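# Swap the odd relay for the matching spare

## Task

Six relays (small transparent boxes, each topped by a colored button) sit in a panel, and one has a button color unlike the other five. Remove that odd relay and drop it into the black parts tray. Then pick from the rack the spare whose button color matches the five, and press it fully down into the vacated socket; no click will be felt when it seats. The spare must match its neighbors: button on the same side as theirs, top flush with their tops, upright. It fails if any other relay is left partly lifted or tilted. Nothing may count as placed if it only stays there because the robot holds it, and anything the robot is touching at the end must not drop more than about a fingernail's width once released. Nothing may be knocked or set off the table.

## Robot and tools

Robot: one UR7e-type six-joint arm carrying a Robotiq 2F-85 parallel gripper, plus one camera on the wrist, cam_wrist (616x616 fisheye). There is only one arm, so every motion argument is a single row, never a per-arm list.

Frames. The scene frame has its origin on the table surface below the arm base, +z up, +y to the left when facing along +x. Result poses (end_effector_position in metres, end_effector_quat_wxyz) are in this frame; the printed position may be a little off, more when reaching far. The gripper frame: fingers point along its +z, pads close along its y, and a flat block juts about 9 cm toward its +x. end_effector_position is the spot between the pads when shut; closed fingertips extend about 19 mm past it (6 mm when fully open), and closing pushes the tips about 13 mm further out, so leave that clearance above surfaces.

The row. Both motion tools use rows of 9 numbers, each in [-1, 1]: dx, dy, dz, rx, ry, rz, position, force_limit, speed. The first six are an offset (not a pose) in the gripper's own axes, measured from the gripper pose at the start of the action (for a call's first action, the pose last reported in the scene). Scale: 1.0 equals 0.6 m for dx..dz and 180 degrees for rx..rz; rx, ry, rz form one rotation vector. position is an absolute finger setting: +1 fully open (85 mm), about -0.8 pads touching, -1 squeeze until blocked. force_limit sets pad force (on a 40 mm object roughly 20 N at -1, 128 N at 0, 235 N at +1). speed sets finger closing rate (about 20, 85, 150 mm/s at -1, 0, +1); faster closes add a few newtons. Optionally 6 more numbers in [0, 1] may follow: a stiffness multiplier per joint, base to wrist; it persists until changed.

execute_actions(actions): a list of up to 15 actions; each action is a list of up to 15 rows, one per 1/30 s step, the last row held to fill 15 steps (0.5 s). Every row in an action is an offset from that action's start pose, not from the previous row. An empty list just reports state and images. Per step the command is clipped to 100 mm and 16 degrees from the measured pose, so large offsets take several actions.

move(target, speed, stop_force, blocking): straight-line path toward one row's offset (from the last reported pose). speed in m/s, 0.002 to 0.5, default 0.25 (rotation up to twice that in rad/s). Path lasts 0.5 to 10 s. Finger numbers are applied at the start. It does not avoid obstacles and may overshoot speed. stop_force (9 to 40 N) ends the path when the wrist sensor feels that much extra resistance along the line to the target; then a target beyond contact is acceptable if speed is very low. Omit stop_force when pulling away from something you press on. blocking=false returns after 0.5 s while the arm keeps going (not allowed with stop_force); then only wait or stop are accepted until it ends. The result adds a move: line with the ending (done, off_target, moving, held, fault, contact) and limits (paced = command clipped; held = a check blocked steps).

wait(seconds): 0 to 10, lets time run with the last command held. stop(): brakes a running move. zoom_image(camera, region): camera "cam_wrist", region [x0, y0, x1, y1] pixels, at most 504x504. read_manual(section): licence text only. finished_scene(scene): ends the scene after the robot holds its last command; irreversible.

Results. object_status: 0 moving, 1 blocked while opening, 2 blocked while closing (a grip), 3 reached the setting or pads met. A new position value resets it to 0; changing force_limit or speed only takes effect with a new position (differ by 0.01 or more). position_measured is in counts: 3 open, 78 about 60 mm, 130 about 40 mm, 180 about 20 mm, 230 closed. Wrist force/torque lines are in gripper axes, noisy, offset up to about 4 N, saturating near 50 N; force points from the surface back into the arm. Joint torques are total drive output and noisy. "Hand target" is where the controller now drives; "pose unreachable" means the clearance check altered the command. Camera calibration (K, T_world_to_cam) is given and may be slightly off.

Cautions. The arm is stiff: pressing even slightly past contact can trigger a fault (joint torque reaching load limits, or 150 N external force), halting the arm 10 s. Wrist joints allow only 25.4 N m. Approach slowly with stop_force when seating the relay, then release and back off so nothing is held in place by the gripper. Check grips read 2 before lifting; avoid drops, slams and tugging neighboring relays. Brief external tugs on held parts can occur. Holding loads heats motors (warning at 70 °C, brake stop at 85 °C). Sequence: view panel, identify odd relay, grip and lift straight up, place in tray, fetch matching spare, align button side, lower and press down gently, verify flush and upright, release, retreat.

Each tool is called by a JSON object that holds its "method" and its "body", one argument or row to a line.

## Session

{"method": "execute_actions", "body": {
  "actions": []
}}

Scene clock: 0.00 s.
end_effector_position=(+0.5704, +0.1053, +0.2883) position_measured=3 object_status=3 end_effector_quat_wxyz=(+0.080, +0.751, +0.636, +0.156) end_effector_velocity=(-0.001, +0.001, -0.001) end_effector_angular_velocity=(-0.001, +0.001, +0.003)
Joint positions: [-0.011 -0.975  2.151 -3.229 -2.163  1.657]
Joint velocities: [ 0.001  0.001  0.002 -0.    -0.001 -0.001]
Joint torques (N m, as the arm reports them, + toward a larger angle): no reading
Wrist force (N, on the end effector, along its own x y z axes, offset not removed): no reading
Wrist torque (N m, same axes, about the end effector's origin, offset not removed): no reading
Hand target: +0.570, +0.105, +0.288; +0.080, +0.751, +0.636, +0.156
Joint stiffness scale: [1. 1. 1. 1. 1. 1.]
camera_calibration (this result's frames):
cam_wrist: T_world_to_cam=[[0.926891, -0.0413532, 0.373045, -0.656278], [-0.104998, -0.982797, 0.151939, 0.148489], [0.360344, -0.179999, -0.915288, 0.222566], [0, 0, 0, 1]] pos_world=[0.543689, 0.158857, 0.425972]

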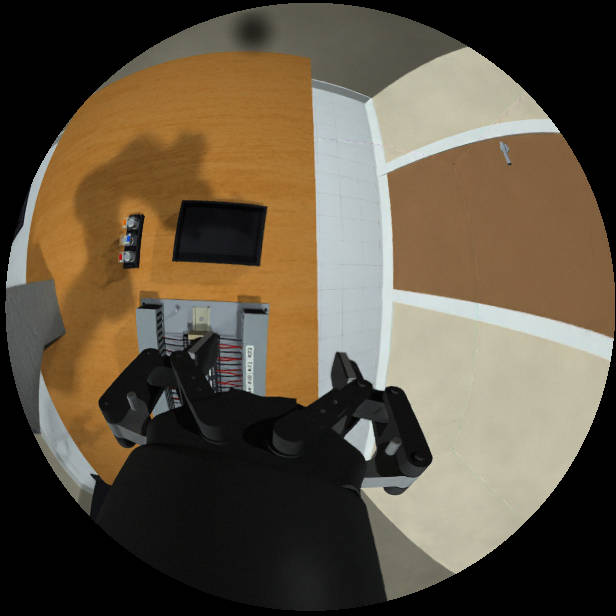

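{"method": "move", "body": {
  "target": [-0.363,-0.129,0.114,0.107,-0.0345,-0.052,0.1,0,0],
  "speed": 0.2
}}

{"method": "zoom_image", "body": {
  "camera": "cam_wrist",
  "region": [200,200,400,400]
}}

Scene clock: 6.03 s.
end_effector_position=(+0.4925, -0.0888, +0.1713) position_measured=117 object_status=3 end_effector_quat_wxyz=(+0.001, +0.708, +0.706, +0.001) end_effector_velocity=(+0.000, -0.001, +0.000) end_effector_angular_velocity=(+0.000, -0.001, +0.010)
Joint positions: [-0.444 -1.118  2.26  -3.074 -2.135  1.225]
Joint velocities: [-0.001 -0.002 -0.     0.     0.001 -0.012]
Joint torques (N m, as the arm reports them, + toward a larger angle): [ 19.6  -35.08  -2.27  -1.88  -0.36  -0.15]
Wrist force (N, on the end effector, along its own x y z axes, offset not removed): [0.9 1.7 -0.5]
Wrist torque (N m, same axes, about the end effector's origin, offset not removed): [0.34 -0.39 0.02]
Hand target: +0.491, -0.089, +0.171; +0.000, +0.707, +0.707, -0.000
Off the commanded pose: 0.002 m, 0 deg.
Joint stiffness scale: [1. 1. 1. 1. 1. 1.]
move: done
camera_calibration (this result's frames):
cam_wrist: T_world_to_cam=[[0.989376, 0.138253, 0.0449502, -0.507042], [0.122435, -0.959125, 0.255125, -0.160263], [0.0783848, -0.246911, -0.965863, 0.250196], [0, 0, 0, 1]] pos_world=[0.501666, -0.0218355, 0.305334]

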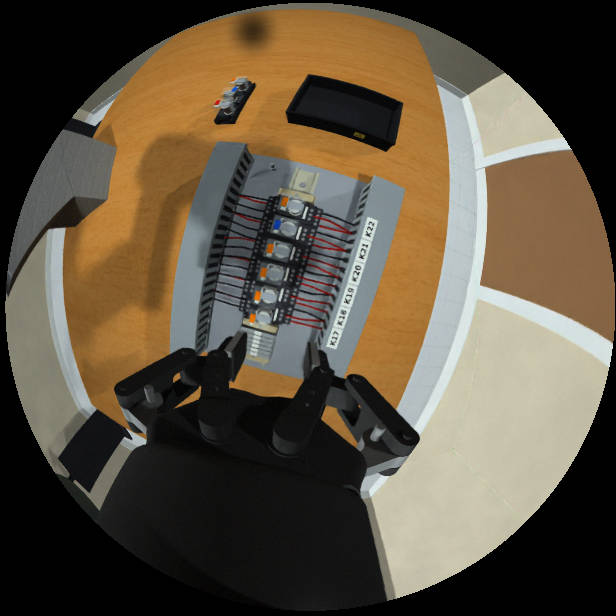

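Region (200, 200, 400, 400) of cam_wrist's 616x616 image, scaled by 2.520, with more detail than that image has.

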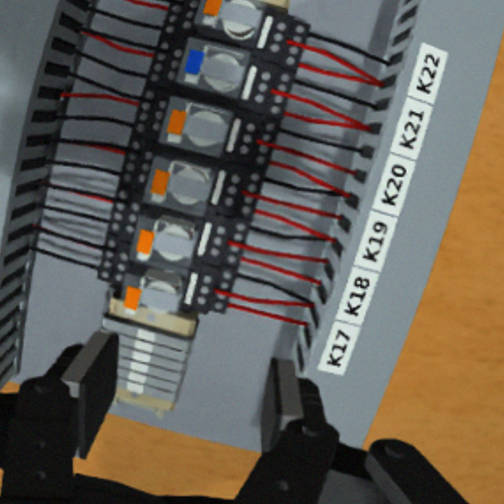

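{"method": "move", "body": {
  "target": [0.156,-0.016,0.122,0,0,0.042,0.1,0,0],
  "speed": 0.1
}}

{"method": "zoom_image", "body": {
  "camera": "cam_wrist",
  "region": [210,270,340,400]
}}

Scene clock: 13.83 s.
end_effector_position=(+0.4801, +0.0049, +0.0972) position_measured=117 object_status=3 end_effector_quat_wxyz=(-0.001, +0.752, +0.659, -0.000) end_effector_velocity=(+0.005, -0.003, +0.001) end_effector_angular_velocity=(-0.007, -0.012, -0.018)
Joint positions: [-0.375 -0.793  2.215 -3.304 -2.158  1.437]
Joint velocities: [ 0.    -0.001 -0.004 -0.011 -0.003  0.009]
Joint torques (N m, as the arm reports them, + toward a larger angle): [ 26.92 -35.84  -3.69  -2.33  -0.36   0.56]
Wrist force (N, on the end effector, along its own x y z axes, offset not removed): [-0.6 -1.1 -1.3]
Wrist torque (N m, same axes, about the end effector's origin, offset not removed): [0.02 -0.05 -0.06]
Hand target: +0.483, +0.005, +0.098; +0.001, +0.753, +0.658, +0.001
Off the commanded pose: 0.003 m, 0 deg.
Joint stiffness scale: [1. 1. 1. 1. 1. 1.]
move: done
camera_calibration (this result's frames):
cam_wrist: T_world_to_cam=[[0.999193, 0.00948929, 0.0390264, -0.507874], [-0.000679982, -0.967552, 0.252671, 0.00943116], [0.0401577, -0.252493, -0.966765, 0.221235], [0, 0, 0, 1]] pos_world=[0.498586, 0.0698048, 0.231319]

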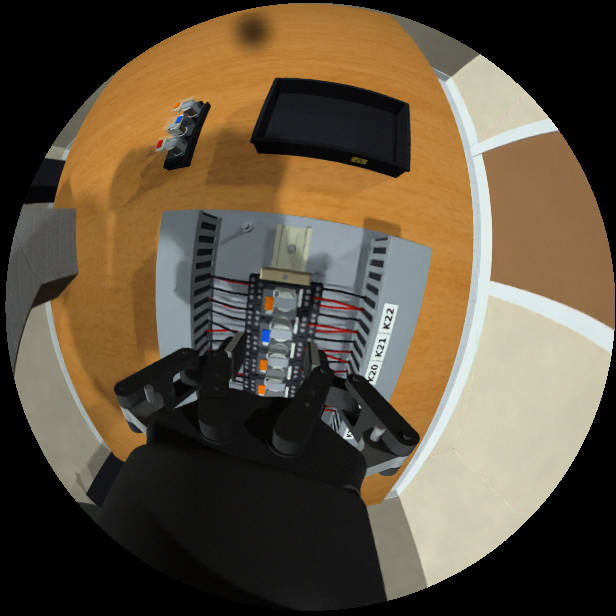

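Region (210, 270, 340, 400) of cam_wrist's 616x616 image, scaled by 3.877, with more detail than that image has.

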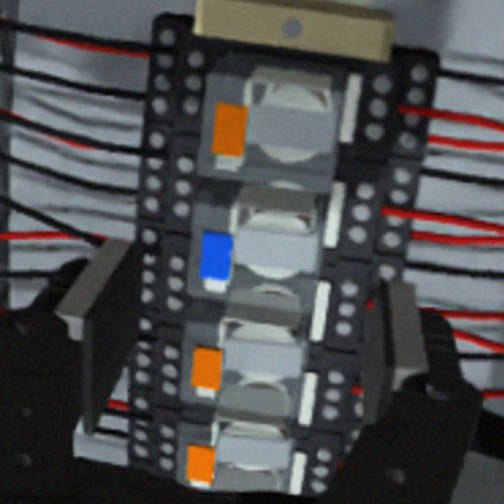

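{"method": "move", "body": {
  "target": [0.013,0.002,0.039,-0.001,0,-0.005,0.1,0,0],
  "speed": 0.02,
  "stop_force": 10
}}

{"method": "zoom_image", "body": {
  "camera": "cam_wrist",
  "region": [210,270,340,400]
}}

Scene clock: 20.07 s.
end_effector_position=(+0.4800, +0.0139, +0.0748) position_measured=117 object_status=3 end_effector_quat_wxyz=(-0.001, +0.746, +0.666, +0.000) end_effector_velocity=(+0.001, -0.001, +0.000) end_effector_angular_velocity=(-0.001, -0.004, -0.000)
Joint positions: [-0.386 -0.723  2.189 -3.356 -2.154  1.404]
Joint velocities: [-0.001  0.    -0.001 -0.005  0.    -0.004]
Joint torques (N m, as the arm reports them, + toward a larger angle): [ 23.71 -35.29  -3.25  -2.48   0.4   -0.17]
Wrist force (N, on the end effector, along its own x y z axes, offset not removed): [-0.1 1.3 -0.4]
Wrist torque (N m, same axes, about the end effector's origin, offset not removed): [0.21 0.11 0.09]
Hand target: +0.482, +0.013, +0.074; -0.000, +0.747, +0.665, +0.001
Off the commanded pose: 0.003 m, 0 deg.
Joint stiffness scale: [1. 1. 1. 1. 1. 1.]
move: done
camera_calibration (this result's frames):
cam_wrist: T_world_to_cam=[[0.998798, 0.0287067, 0.0397246, -0.507155], [0.0177653, -0.967448, 0.252445, 0.0149336], [0.0456784, -0.251436, -0.966795, 0.199172], [0, 0, 0, 1]] pos_world=[0.497182, 0.0790854, 0.208936]

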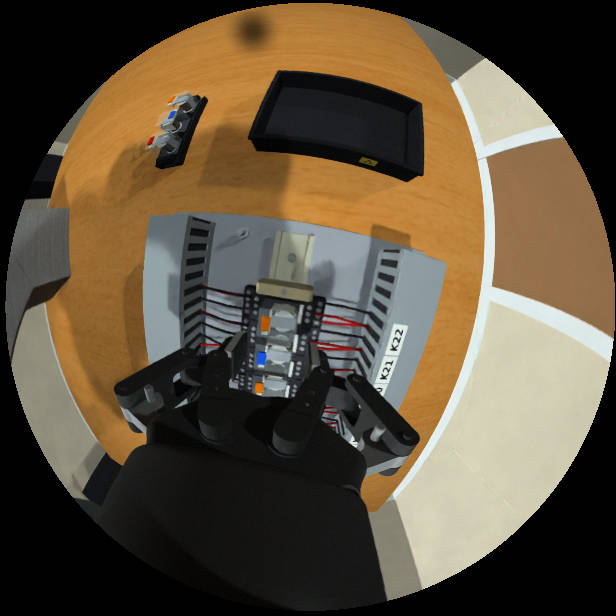

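Region (210, 270, 340, 400) of cam_wrist's 616x616 image, scaled by 3.877, with more detail than that image has.

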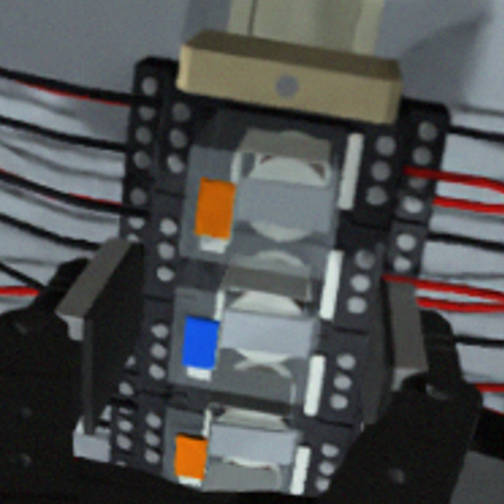

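Good. Grip and rock.

{"method": "execute_actions", "body": {
  "actions": [
    [[0,0,0,0,0,0,-1,-0.5,-0.8]],
    [[0,0,0,0,0,0,-1,-0.5,-0.8]]
  ]
}}

{"method": "zoom_image", "body": {
  "camera": "cam_wrist",
  "region": [210,270,340,400]
}}

{"method": "execute_actions", "body": {
  "actions": [
    [[0,0.006,-0.008,0.018,0,0,-1,-0.5,-0.8]],
    [[0,-0.003,-0.008,-0.04,0,0,-1,-0.5,-0.8]],
    [[0,0.011,-0.008,0.034,0,0,-1,-0.5,-0.8]]
  ]
}}

{"method": "zoom_image", "body": {
  "camera": "cam_wrist",
  "region": [210,270,340,400]
}}

Scene clock: 28.23 s.
end_effector_position=(+0.4794, +0.0140, +0.0749) position_measured=166 object_status=2 end_effector_quat_wxyz=(-0.002, +0.745, +0.667, -0.000) end_effector_velocity=(+0.001, -0.001, +0.000) end_effector_angular_velocity=(-0.002, -0.001, -0.002)
Joint positions: [-0.386 -0.723  2.19  -3.355 -2.154  1.403]
Joint velocities: [-0.001 -0.001 -0.001 -0.    -0.001 -0.   ]
Joint torques (N m, as the arm reports them, + toward a larger angle): [ 25.23 -36.33   0.26  -2.79   0.13   0.15]
Wrist force (N, on the end effector, along its own x y z axes, offset not removed): [-2.2 -6.0 -12.7]
Wrist torque (N m, same axes, about the end effector's origin, offset not removed): [0.43 0.24 0.12]
Hand target: +0.480, +0.014, +0.075; -0.001, +0.746, +0.666, +0.000
Off the commanded pose: 0.001 m, 0 deg.
Joint stiffness scale: [1. 1. 1. 1. 1. 1.]
camera_calibration (this result's frames):
cam_wrist: T_world_to_cam=[[0.998805, 0.0298698, 0.0386804, -0.506504], [0.019159, -0.967444, 0.252358, 0.0144049], [0.044959, -0.251315, -0.966861, 0.199648], [0, 0, 0, 1]] pos_world=[0.496647, 0.0792398, 0.208989]

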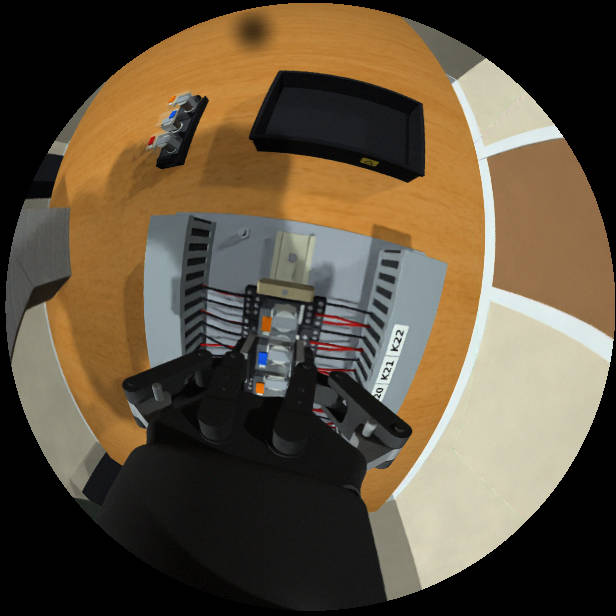

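Region (210, 270, 340, 400) of cam_wrist's 616x616 image, scaled by 3.877, with more detail than that image has.

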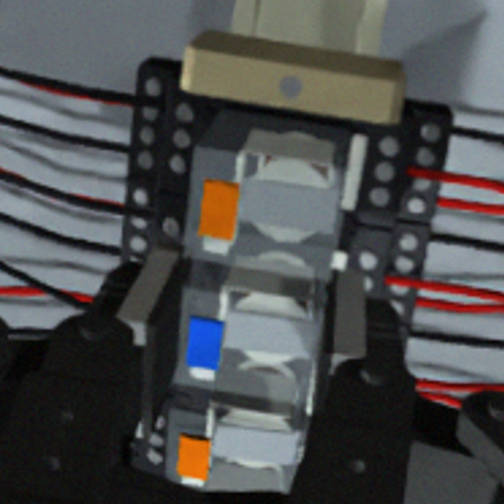

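Scene clock: 29.73 s.
end_effector_position=(+0.4751, +0.0131, +0.0773) position_measured=166 object_status=2 end_effector_quat_wxyz=(-0.027, +0.744, +0.667, -0.023) end_effector_velocity=(-0.021, +0.010, -0.010) end_effector_angular_velocity=(+0.019, +0.105, +0.022)
Joint positions: [-0.382 -0.757  2.169 -3.215 -2.166  1.452]
Joint velocities: [-0.002  0.001 -0.017  0.143 -0.006  0.047]
Joint torques (N m, as the arm reports them, + toward a larger angle): [ 33.5  -43.88  -2.33  -2.88  -0.41   0.55]
Wrist force (N, on the end effector, along its own x y z axes, offset not removed): [-2.4 3.9 23.1]
Wrist torque (N m, same axes, about the end effector's origin, offset not removed): [-0.13 0.14 -0.12]
Hand target: +0.479, +0.014, +0.081; -0.026, +0.744, +0.668, -0.022
Off the commanded pose: 0.006 m, 0 deg.
Joint stiffness scale: [1. 1. 1. 1. 1. 1.]
camera_calibration (this result's frames):
cam_wrist: T_world_to_cam=[[0.999024, 0.0324103, -0.0300001, -0.497057], [0.0387474, -0.969185, 0.243266, 0.00443281], [-0.0211913, -0.244191, -0.969496, 0.233528], [0, 0, 0, 1]] pos_world=[0.501349, 0.0774315, 0.210415]

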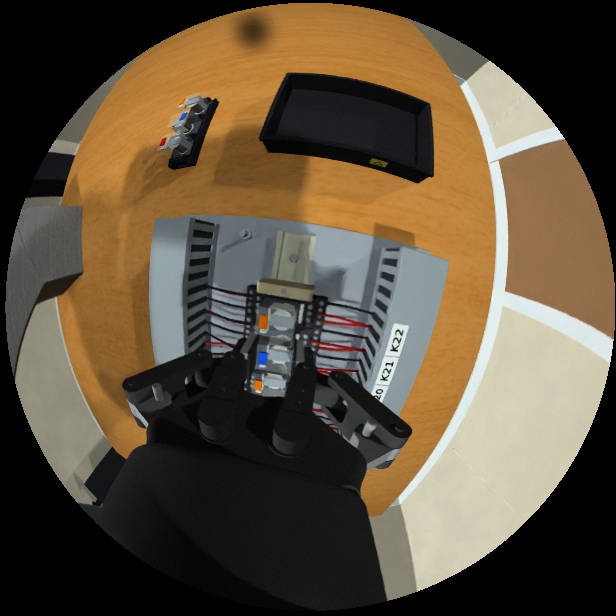

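Region (210, 270, 340, 400) of cam_wrist's 616x616 image, scaled by 3.877, with more detail than that image has.

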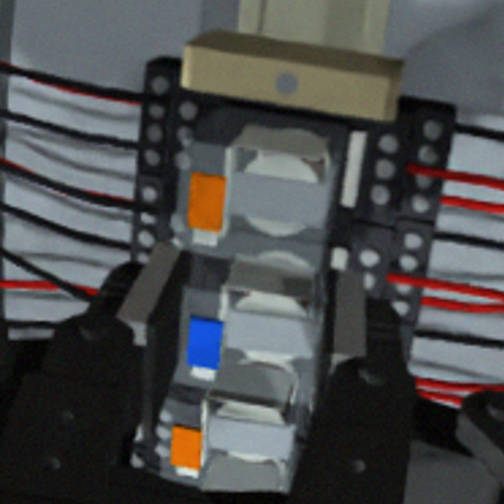

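{"method": "execute_actions", "body": {
  "actions": [
    [[0,-0.003,-0.008,-0.045,0,0,-1,-0.5,-0.8]],
    [[0,0.011,-0.008,0.032,0,0,-1,-0.5,-0.8]],
    [[0,0,-0.008,-0.02,0,0,-1,-0.5,-0.8]]
  ]
}}

Scene clock: 33.80 s.
end_effector_position=(+0.4725, +0.0125, +0.0839) position_measured=166 object_status=2 end_effector_quat_wxyz=(+0.001, +0.744, +0.668, +0.001) end_effector_velocity=(+0.008, -0.002, +0.003) end_effector_angular_velocity=(-0.002, -0.037, -0.009)
Joint positions: [-0.381 -0.743  2.22  -3.368 -2.158  1.402]
Joint velocities: [ 0.     0.002  0.001 -0.046  0.008 -0.015]
Joint torques (N m, as the arm reports them, + toward a larger angle): [ 26.05 -35.96   4.52  -2.46   0.3   -0.02]
Wrist force (N, on the end effector, along its own x y z axes, offset not removed): [2.4 0.6 -1.2]
Wrist torque (N m, same axes, about the end effector's origin, offset not removed): [0.11 -0.25 0.07]
Hand target: +0.470, +0.014, +0.084; +0.001, +0.743, +0.669, +0.001
Off the commanded pose: 0.002 m, 0 deg.
Joint stiffness scale: [1. 1. 1. 1. 1. 1.]
camera_calibration (this result's frames):
cam_wrist: T_world_to_cam=[[0.998449, 0.0341085, 0.0439914, -0.500219], [0.0217662, -0.966585, 0.25542, 0.00925934], [0.0512334, -0.254067, -0.965829, 0.205295], [0, 0, 0, 1]] pos_world=[0.488724, 0.0781702, 0.21792]

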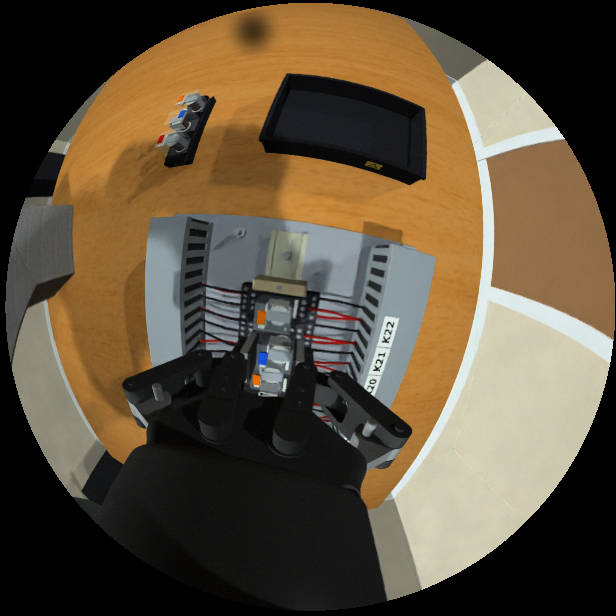

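{"method": "move", "body": {
  "target": [0,0,-0.095,0,0,0,-1,-0.5,-0.8],
  "speed": 0.06
}}

{"method": "move", "body": {
  "target": [0.383,0.06,0,0,0,0,-1,-0.5,-0.8],
  "speed": 0.2
}}

Scene clock: 39.63 s.
end_effector_position=(+0.4750, +0.0112, +0.1404) position_measured=166 object_status=2 end_effector_quat_wxyz=(+0.003, +0.745, +0.667, +0.002) end_effector_velocity=(-0.005, +0.001, -0.002) end_effector_angular_velocity=(+0.002, +0.015, +0.002)
Joint positions: [-0.31  -0.892  2.259 -3.218 -2.178  1.484]
Joint velocities: [-0.001  0.001  0.003  0.014 -0.     0.007]
Joint torques (N m, as the arm reports them, + toward a larger angle): [ 25.98 -35.64   1.91  -1.88  -0.44   0.52]
Wrist force (N, on the end effector, along its own x y z axes, offset not removed): [-1.1 0.3 1.6]
Wrist torque (N m, same axes, about the end effector's origin, offset not removed): [-0.12 0.01 -0.03]
Hand target: +0.472, +0.013, +0.141; +0.001, +0.744, +0.668, +0.001
Off the commanded pose: 0.003 m, 0 deg.
Joint stiffness scale: [1. 1. 1. 1. 1. 1.]
move: done
camera_calibration (this result's frames):
cam_wrist: T_world_to_cam=[[0.998413, 0.0303972, 0.0474143, -0.505591], [0.0172799, -0.966575, 0.255802, -0.00435736], [0.0536051, -0.254576, -0.965566, 0.25821], [0, 0, 0, 1]] pos_world=[0.491022, 0.076891, 0.274406]

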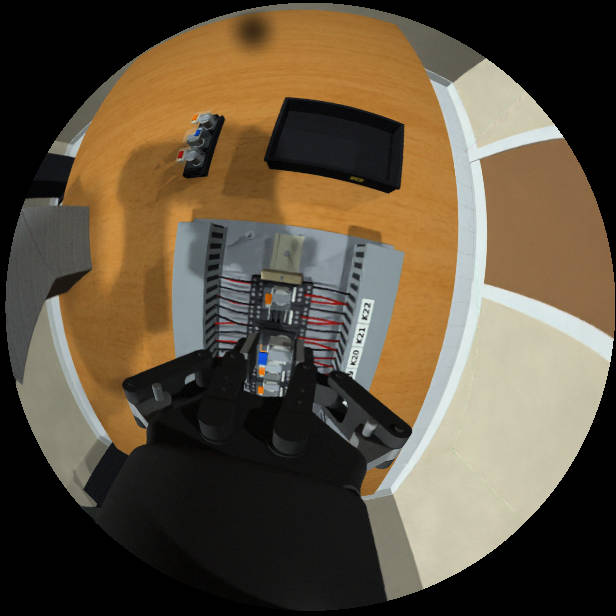

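Scene clock: 41.30 s.
end_effector_position=(+0.5342, +0.2351, +0.1399) position_measured=166 object_status=2 end_effector_quat_wxyz=(+0.002, +0.745, +0.668, +0.002) end_effector_velocity=(+0.000, -0.000, -0.000) end_effector_angular_velocity=(-0.005, +0.011, -0.005)
Joint positions: [ 0.041 -0.557  1.836 -2.869 -2.23   1.916]
Joint velocities: [ 0.    -0.    -0.009  0.024 -0.002  0.015]
Joint torques (N m, as the arm reports them, + toward a larger angle): [ 30.58 -40.95  -9.46  -1.71  -0.42   0.47]
Wrist force (N, on the end effector, along its own x y z axes, offset not removed): [0.4 -0.3 -1.7]
Wrist torque (N m, same axes, about the end effector's origin, offset not removed): [-0.06 -0.08 -0.03]
Hand target: +0.536, +0.236, +0.140; +0.003, +0.745, +0.667, +0.002
Off the commanded pose: 0.002 m, 0 deg.
Joint stiffness scale: [1. 1. 1. 1. 1. 1.]
move: done
camera_calibration (this result's frames):
cam_wrist: T_world_to_cam=[[0.998415, 0.0320511, 0.0462573, -0.571758], [0.0192193, -0.966745, 0.255017, 0.210266], [0.0528927, -0.253724, -0.965829, 0.311843], [0, 0, 0, 1]] pos_world=[0.550316, 0.300721, 0.274013]

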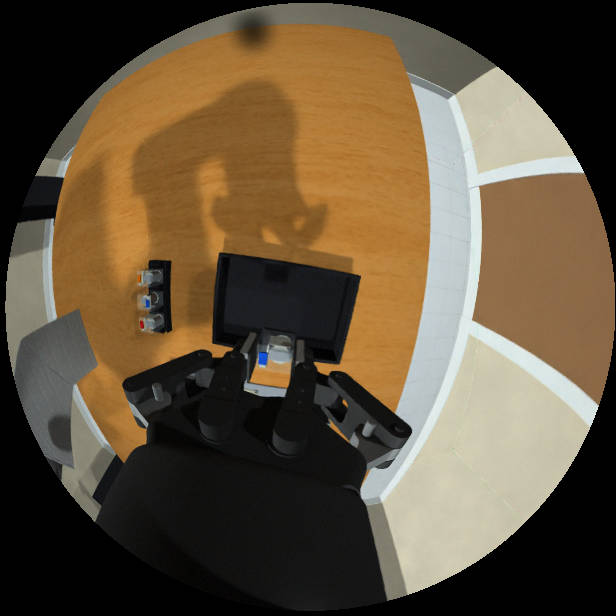

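{"method": "move", "body": {
  "target": [0.01,0,0.135,0,0,0,-1,-0.5,-0.8],
  "speed": 0.07
}}

{"method": "move", "body": {
  "target": [0,0,0.03,0,0,0,-1,-0.5,-0.8],
  "speed": 0.01,
  "stop_force": 9
}}

{"method": "execute_actions", "body": {
  "actions": [
    [[0,0,0,0,0,0,0.1,-0.5,0]]
  ]
}}

{"method": "move", "body": {
  "target": [0,0,-0.08,0,0,0,0.1,-0.5,0],
  "speed": 0.1
}}

{"method": "move", "body": {
  "target": [0.04,-0.3,0.02,0,0,-0.01,0.1,-0.5,0],
  "speed": 0.15
}}

{"method": "zoom_image", "body": {
  "camera": "cam_wrist",
  "region": [210,270,340,400]
}}

Scene clock: 51.00 s.
end_effector_position=(+0.5322, +0.2416, +0.0592) position_measured=166 object_status=2 end_effector_quat_wxyz=(+0.001, +0.743, +0.669, +0.000) end_effector_velocity=(+0.006, +0.000, +0.002) end_effector_angular_velocity=(+0.003, -0.011, -0.002)
Joint positions: [-0.035 -0.388  1.771 -3.028 -2.227  1.818]
Joint velocities: [ 0.001 -0.    -0.006 -0.007  0.001 -0.006]
Joint torques (N m, as the arm reports them, + toward a larger angle): [ 29.44 -42.39  -7.41  -2.29   0.4   -0.19]
Wrist force (N, on the end effector, along its own x y z axes, offset not removed): [0.5 0.3 -0.8]
Wrist torque (N m, same axes, about the end effector's origin, offset not removed): [0.08 -0.09 0.00]
Hand target: +0.535, +0.241, +0.059; +0.002, +0.745, +0.668, +0.002
Off the commanded pose: 0.003 m, 0 deg.
Joint stiffness scale: [1. 1. 1. 1. 1. 1.]
move: done
camera_calibration (this result's frames):
cam_wrist: T_world_to_cam=[[0.998429, 0.0359243, 0.0429971, -0.566984], [0.0237391, -0.966347, 0.256146, 0.234615], [0.0507519, -0.254722, -0.965681, 0.236969], [0, 0, 0, 1]] pos_world=[0.548498, 0.307449, 0.193119]

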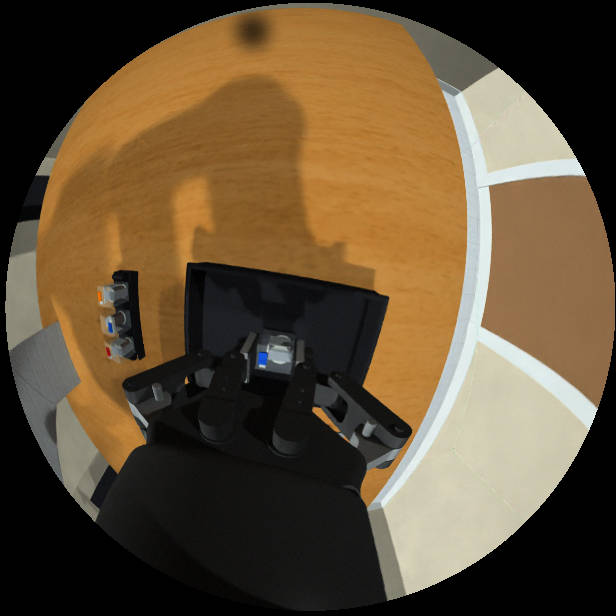

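Scene clock: 52.40 s.
end_effector_position=(+0.5315, +0.2424, +0.0522) position_measured=166 object_status=2 end_effector_quat_wxyz=(+0.002, +0.742, +0.670, +0.001) end_effector_velocity=(-0.000, -0.000, +0.000) end_effector_angular_velocity=(-0.001, +0.003, -0.002)
Joint positions: [-0.042 -0.372  1.765 -3.046 -2.227  1.804]
Joint velocities: [ 0.    -0.002  0.     0.005 -0.     0.004]
Joint torques (N m, as the arm reports them, + toward a larger angle): [ 30.73 -41.65  -4.51  -1.76   0.03   0.49]
Wrist force (N, on the end effector, along its own x y z axes, offset not removed): [-0.8 0.1 -4.1]
Wrist torque (N m, same axes, about the end effector's origin, offset not removed): [0.35 -0.06 0.01]
Hand target: +0.531, +0.242, +0.052; +0.002, +0.742, +0.670, +0.000
Off the commanded pose: 0.011 m, 0 deg.
Joint stiffness scale: [1. 1. 1. 1. 1. 1.]
move: contact
camera_calibration (this result's frames):
cam_wrist: T_world_to_cam=[[0.998173, 0.0396618, 0.0455854, -0.566881], [0.0266879, -0.96623, 0.256294, 0.235589], [0.0542111, -0.254609, -0.965523, 0.2286], [0, 0, 0, 1]] pos_world=[0.547165, 0.308321, 0.18618]

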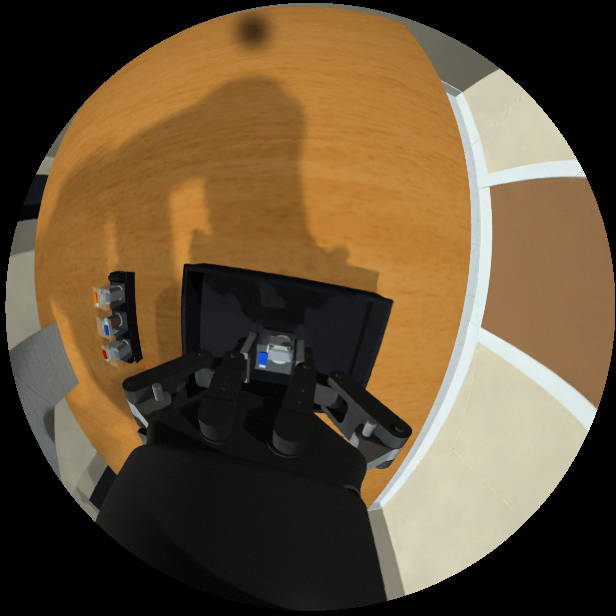

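Scene clock: 52.90 s.
end_effector_position=(+0.5315, +0.2424, +0.0522) position_measured=117 object_status=0 end_effector_quat_wxyz=(+0.002, +0.742, +0.670, +0.001) end_effector_velocity=(+0.000, +0.000, +0.000) end_effector_angular_velocity=(-0.001, -0.001, +0.001)
Joint positions: [-0.042 -0.372  1.765 -3.046 -2.227  1.804]
Joint velocities: [ 0.001 -0.    -0.001  0.    -0.001  0.   ]
Joint torques (N m, as the arm reports them, + toward a larger angle): [ 31.21 -42.35  -4.06  -2.2   -0.03   0.13]
Wrist force (N, on the end effector, along its own x y z axes, offset not removed): [0.5 -2.1 -0.8]
Wrist torque (N m, same axes, about the end effector's origin, offset not removed): [-0.41 -0.05 0.02]
Hand target: +0.531, +0.242, +0.052; +0.002, +0.742, +0.670, +0.001
Off the commanded pose: 0.000 m, 0 deg.
Joint stiffness scale: [1. 1. 1. 1. 1. 1.]
camera_calibration (this result's frames):
cam_wrist: T_world_to_cam=[[0.998178, 0.039635, 0.0454986, -0.566852], [0.0266837, -0.966228, 0.256302, 0.235593], [0.0541205, -0.254621, -0.965525, 0.228649], [0, 0, 0, 1]] pos_world=[0.547158, 0.308322, 0.186174]

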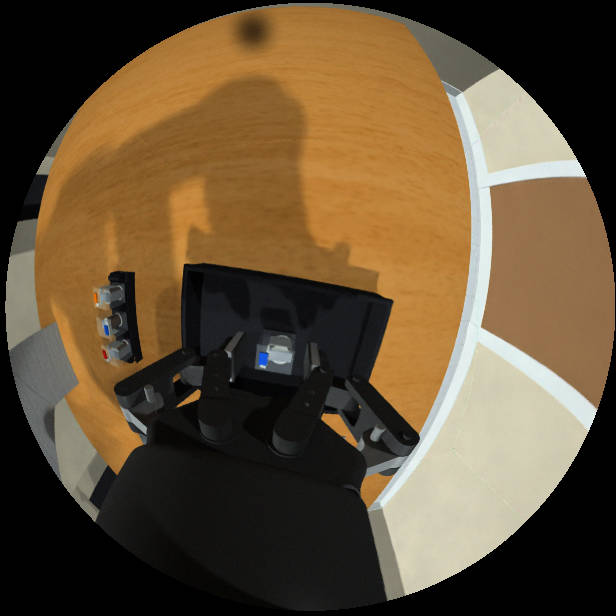

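Scene clock: 53.80 s.
end_effector_position=(+0.5346, +0.2420, +0.1003) position_measured=117 object_status=3 end_effector_quat_wxyz=(+0.003, +0.743, +0.669, +0.003) end_effector_velocity=(-0.006, -0.000, -0.002) end_effector_angular_velocity=(-0.004, +0.016, +0.003)
Joint positions: [ 0.009 -0.468  1.802 -2.953 -2.23   1.868]
Joint velocities: [-0.001  0.001  0.005  0.015 -0.001  0.008]
Joint torques (N m, as the arm reports them, + toward a larger angle): [ 31.61 -41.98  -2.83  -1.84  -0.47   0.57]
Wrist force (N, on the end effector, along its own x y z axes, offset not removed): [-2.6 2.1 -0.7]
Wrist torque (N m, same axes, about the end effector's origin, offset not removed): [0.52 0.42 0.12]
Hand target: +0.531, +0.243, +0.100; +0.002, +0.742, +0.670, +0.001
Off the commanded pose: 0.003 m, 0 deg.
Joint stiffness scale: [1. 1. 1. 1. 1. 1.]
move: done
camera_calibration (this result's frames):
cam_wrist: T_world_to_cam=[[0.998133, 0.0356851, 0.0495694, -0.571538], [0.0219043, -0.966725, 0.25488, 0.22559], [0.0570154, -0.253318, -0.965701, 0.273006], [0, 0, 0, 1]] pos_world=[0.549964, 0.307636, 0.234475]

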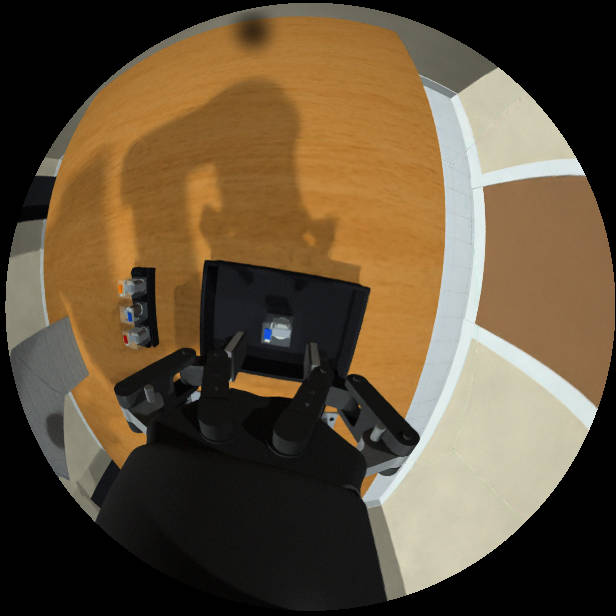

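Scene clock: 55.47 s.
end_effector_position=(+0.3601, +0.2843, +0.0865) position_measured=117 object_status=3 end_effector_quat_wxyz=(+0.003, +0.733, +0.680, +0.003) end_effector_velocity=(+0.004, +0.001, +0.001) end_effector_angular_velocity=(+0.006, -0.012, -0.018)
Joint positions: [ 0.132 -0.342  2.092 -3.274 -2.23   1.994]
Joint velocities: [-0.     0.001 -0.001 -0.016  0.001  0.008]
Joint torques (N m, as the arm reports them, + toward a larger angle): [ 26.68 -36.26   1.89  -2.45   0.28   0.66]
Wrist force (N, on the end effector, along its own x y z axes, offset not removed): [-0.3 -0.4 -2.6]
Wrist torque (N m, same axes, about the end effector's origin, offset not removed): [-0.03 0.03 -0.03]
Hand target: +0.358, +0.285, +0.087; +0.003, +0.733, +0.681, +0.003
Off the commanded pose: 0.002 m, 0 deg.
Joint stiffness scale: [1. 1. 1. 1. 1. 1.]
move: done
camera_calibration (this result's frames):
cam_wrist: T_world_to_cam=[[0.996598, 0.0657987, 0.0496295, -0.406223], [0.0510031, -0.965399, 0.255742, 0.262944], [0.0647397, -0.252341, -0.96547, 0.277189], [0, 0, 0, 1]] pos_world=[0.373485, 0.350521, 0.220533]

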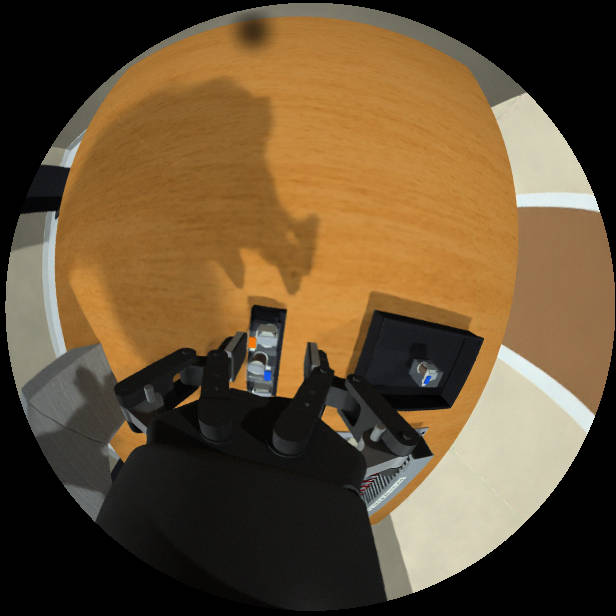

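Region (210, 270, 340, 400) of cam_wrist's 616x616 image, scaled by 3.877, with more detail than that image has.

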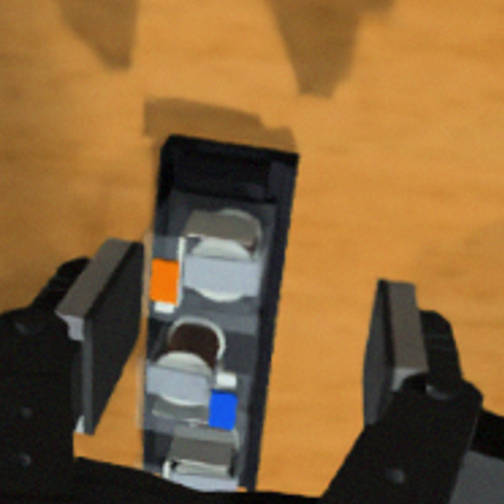

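{"method": "move", "body": {
  "target": [-0.006,-0.02,0.015,0.003,0,-0.004,0.1,-0.5,0],
  "speed": 0.02
}}

{"method": "zoom_image", "body": {
  "camera": "cam_wrist",
  "region": [210,270,340,400]
}}

Scene clock: 60.23 s.
end_effector_position=(+0.3506, +0.2829, +0.0785) position_measured=117 object_status=3 end_effector_quat_wxyz=(+0.001, +0.729, +0.684, +0.002) end_effector_velocity=(+0.002, +0.000, +0.001) end_effector_angular_velocity=(+0.002, -0.006, -0.001)
Joint positions: [ 0.122 -0.318  2.103 -3.311 -2.228  1.974]
Joint velocities: [ 0.    -0.001 -0.    -0.007  0.    -0.004]
Joint torques (N m, as the arm reports them, + toward a larger angle): [ 22.47 -35.2    2.86  -2.51   0.4   -0.08]
Wrist force (N, on the end effector, along its own x y z axes, offset not removed): [-2.9 3.5 -0.2]
Wrist torque (N m, same axes, about the end effector's origin, offset not removed): [0.66 0.41 0.13]
Hand target: +0.348, +0.282, +0.077; -0.000, +0.729, +0.685, -0.000
Off the commanded pose: 0.003 m, 0 deg.
Joint stiffness scale: [1. 1. 1. 1. 1. 1.]
move: done
camera_calibration (this result's frames):
cam_wrist: T_world_to_cam=[[0.996025, 0.0767292, 0.0452433, -0.398837], [0.0627955, -0.965089, 0.254283, 0.259938], [0.0631747, -0.250431, -0.966071, 0.269765], [0, 0, 0, 1]] pos_world=[0.363886, 0.349023, 0.212559]

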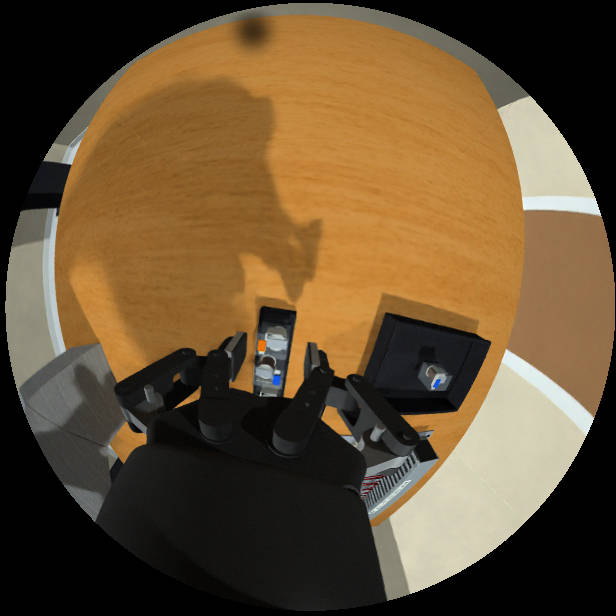

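Region (210, 270, 340, 400) of cam_wrist's 616x616 image, scaled by 3.877, with more detail than that image has.

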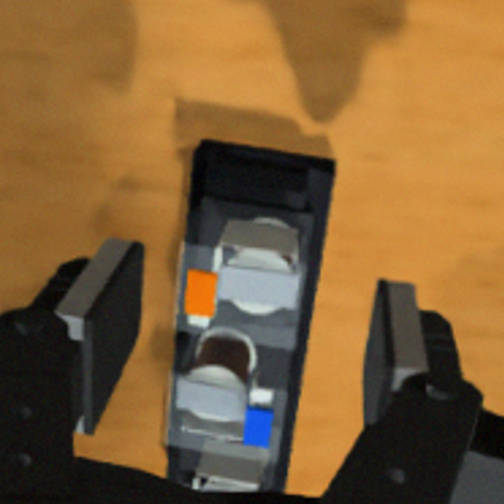

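{"method": "move", "body": {
  "target": [-0.002,-0.001,0.042,0,0,0,0.1,-0.5,0],
  "speed": 0.03,
  "stop_force": 12
}}

{"method": "execute_actions", "body": {
  "actions": [
    [[0,0,0,0,0,0,-1,-0.4,-0.8]],
    [[0,0,0,0,0,0,-1,-0.4,-0.8]]
  ]
}}

{"method": "move", "body": {
  "target": [0,0,-0.145,0,0,0,-1,-0.4,-0.8],
  "speed": 0.05
}}

{"method": "zoom_image", "body": {
  "camera": "cam_wrist",
  "region": [210,270,340,400]
}}

Scene clock: 71.80 s.
end_effector_position=(+0.3474, +0.2818, +0.0541) position_measured=117 object_status=3 end_effector_quat_wxyz=(+0.000, +0.728, +0.685, +0.001) end_effector_velocity=(+0.003, +0.000, +0.001) end_effector_angular_velocity=(+0.002, -0.009, -0.000)
Joint positions: [ 0.086 -0.256  2.082 -3.377 -2.229  1.927]
Joint velocities: [-0.     0.    -0.001 -0.011 -0.    -0.007]
Joint torques (N m, as the arm reports them, + toward a larger angle): [ 22.82 -35.15  -3.23  -2.42  -0.46  -0.16]
Wrist force (N, on the end effector, along its own x y z axes, offset not removed): [1.2 0.6 -1.2]
Wrist torque (N m, same axes, about the end effector's origin, offset not removed): [0.19 -0.23 0.11]
Hand target: +0.350, +0.282, +0.053; +0.001, +0.729, +0.684, +0.002
Off the commanded pose: 0.003 m, 0 deg.
Joint stiffness scale: [1. 1. 1. 1. 1. 1.]
move: done
camera_calibration (this result's frames):
cam_wrist: T_world_to_cam=[[0.995857, 0.0804171, 0.0424603, -0.395273], [0.0670726, -0.964822, 0.254204, 0.26372], [0.061409, -0.250302, -0.966218, 0.246728], [0, 0, 0, 1]] pos_world=[0.360796, 0.347986, 0.188138]

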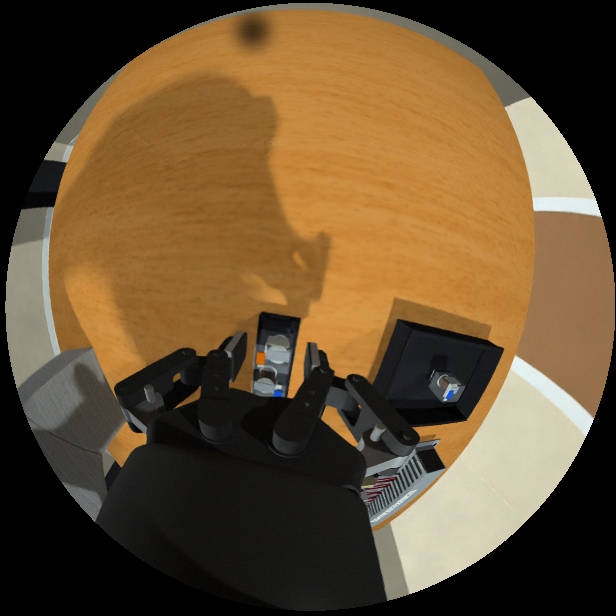

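Scene clock: 72.80 s.
end_effector_position=(+0.3476, +0.2818, +0.0542) position_measured=167 object_status=2 end_effector_quat_wxyz=(+0.000, +0.728, +0.685, +0.001) end_effector_velocity=(-0.000, +0.000, -0.000) end_effector_angular_velocity=(-0.001, -0.000, -0.001)
Joint positions: [ 0.086 -0.256  2.082 -3.377 -2.229  1.926]
Joint velocities: [-0.     0.001 -0.001 -0.001 -0.001  0.   ]
Joint torques (N m, as the arm reports them, + toward a larger angle): [ 25.1  -35.79   1.56  -2.09  -0.01   0.22]
Wrist force (N, on the end effector, along its own x y z axes, offset not removed): [-2.8 -3.1 -8.7]
Wrist torque (N m, same axes, about the end effector's origin, offset not removed): [0.08 0.37 0.08]
Hand target: +0.347, +0.282, +0.054; +0.000, +0.728, +0.685, +0.001
Off the commanded pose: 0.000 m, 0 deg.
Joint stiffness scale: [1. 1. 1. 1. 1. 1.]
camera_calibration (this result's frames):
cam_wrist: T_world_to_cam=[[0.995837, 0.0803921, 0.0429696, -0.395483], [0.0669276, -0.964861, 0.254093, 0.263772], [0.0618868, -0.250159, -0.966225, 0.246635], [0, 0, 0, 1]] pos_world=[0.360919, 0.347995, 0.188276]

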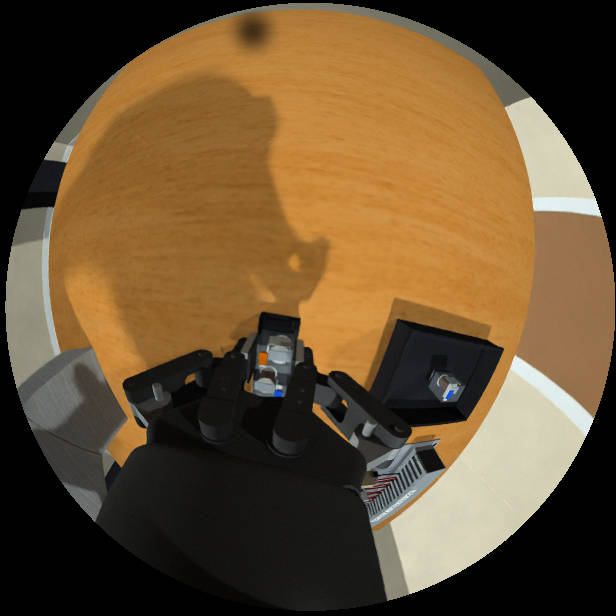

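Scene clock: 74.90 s.
end_effector_position=(+0.3506, +0.2820, +0.1408) position_measured=167 object_status=2 end_effector_quat_wxyz=(+0.001, +0.730, +0.684, +0.002) end_effector_velocity=(-0.004, -0.000, -0.000) end_effector_angular_velocity=(-0.004, +0.012, +0.002)
Joint positions: [ 0.209 -0.48   2.155 -3.137 -2.221  2.082]
Joint velocities: [ 0.002 -0.002  0.001  0.017  0.001  0.009]
Joint torques (N m, as the arm reports them, + toward a larger angle): [ 25.27 -36.63   0.9   -1.75   0.46   0.48]
Wrist force (N, on the end effector, along its own x y z axes, offset not removed): [0.3 2.6 4.1]
Wrist torque (N m, same axes, about the end effector's origin, offset not removed): [0.49 -0.01 0.07]
Hand target: +0.348, +0.282, +0.141; +0.000, +0.728, +0.685, +0.001
Off the commanded pose: 0.003 m, 0 deg.
Joint stiffness scale: [1. 1. 1. 1. 1. 1.]
move: done
camera_calibration (this result's frames):
cam_wrist: T_world_to_cam=[[0.995996, 0.0764086, 0.0464053, -0.401635], [0.0622499, -0.96535, 0.253426, 0.243601], [0.0641612, -0.249523, -0.966241, 0.329184], [0, 0, 0, 1]] pos_world=[0.363741, 0.347988, 0.274974]

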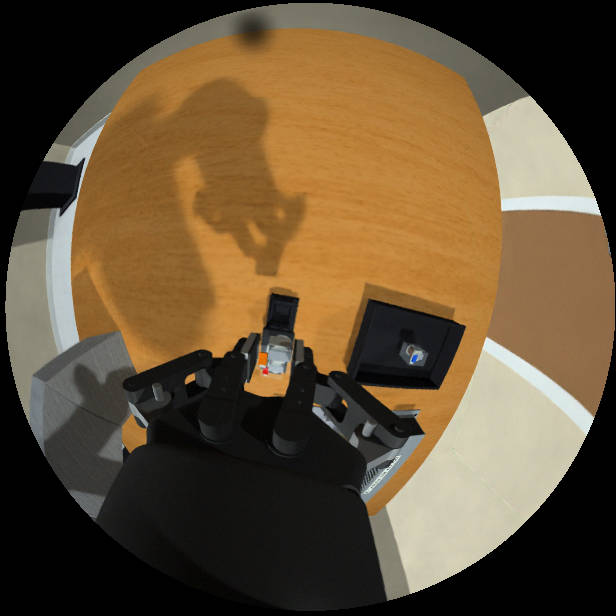

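Region (210, 270, 340, 400) of cam_wrist's 616x616 image, scaled by 3.877, with more detail than that image has.

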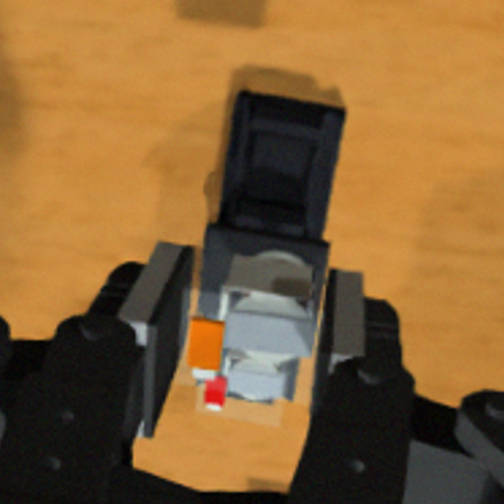

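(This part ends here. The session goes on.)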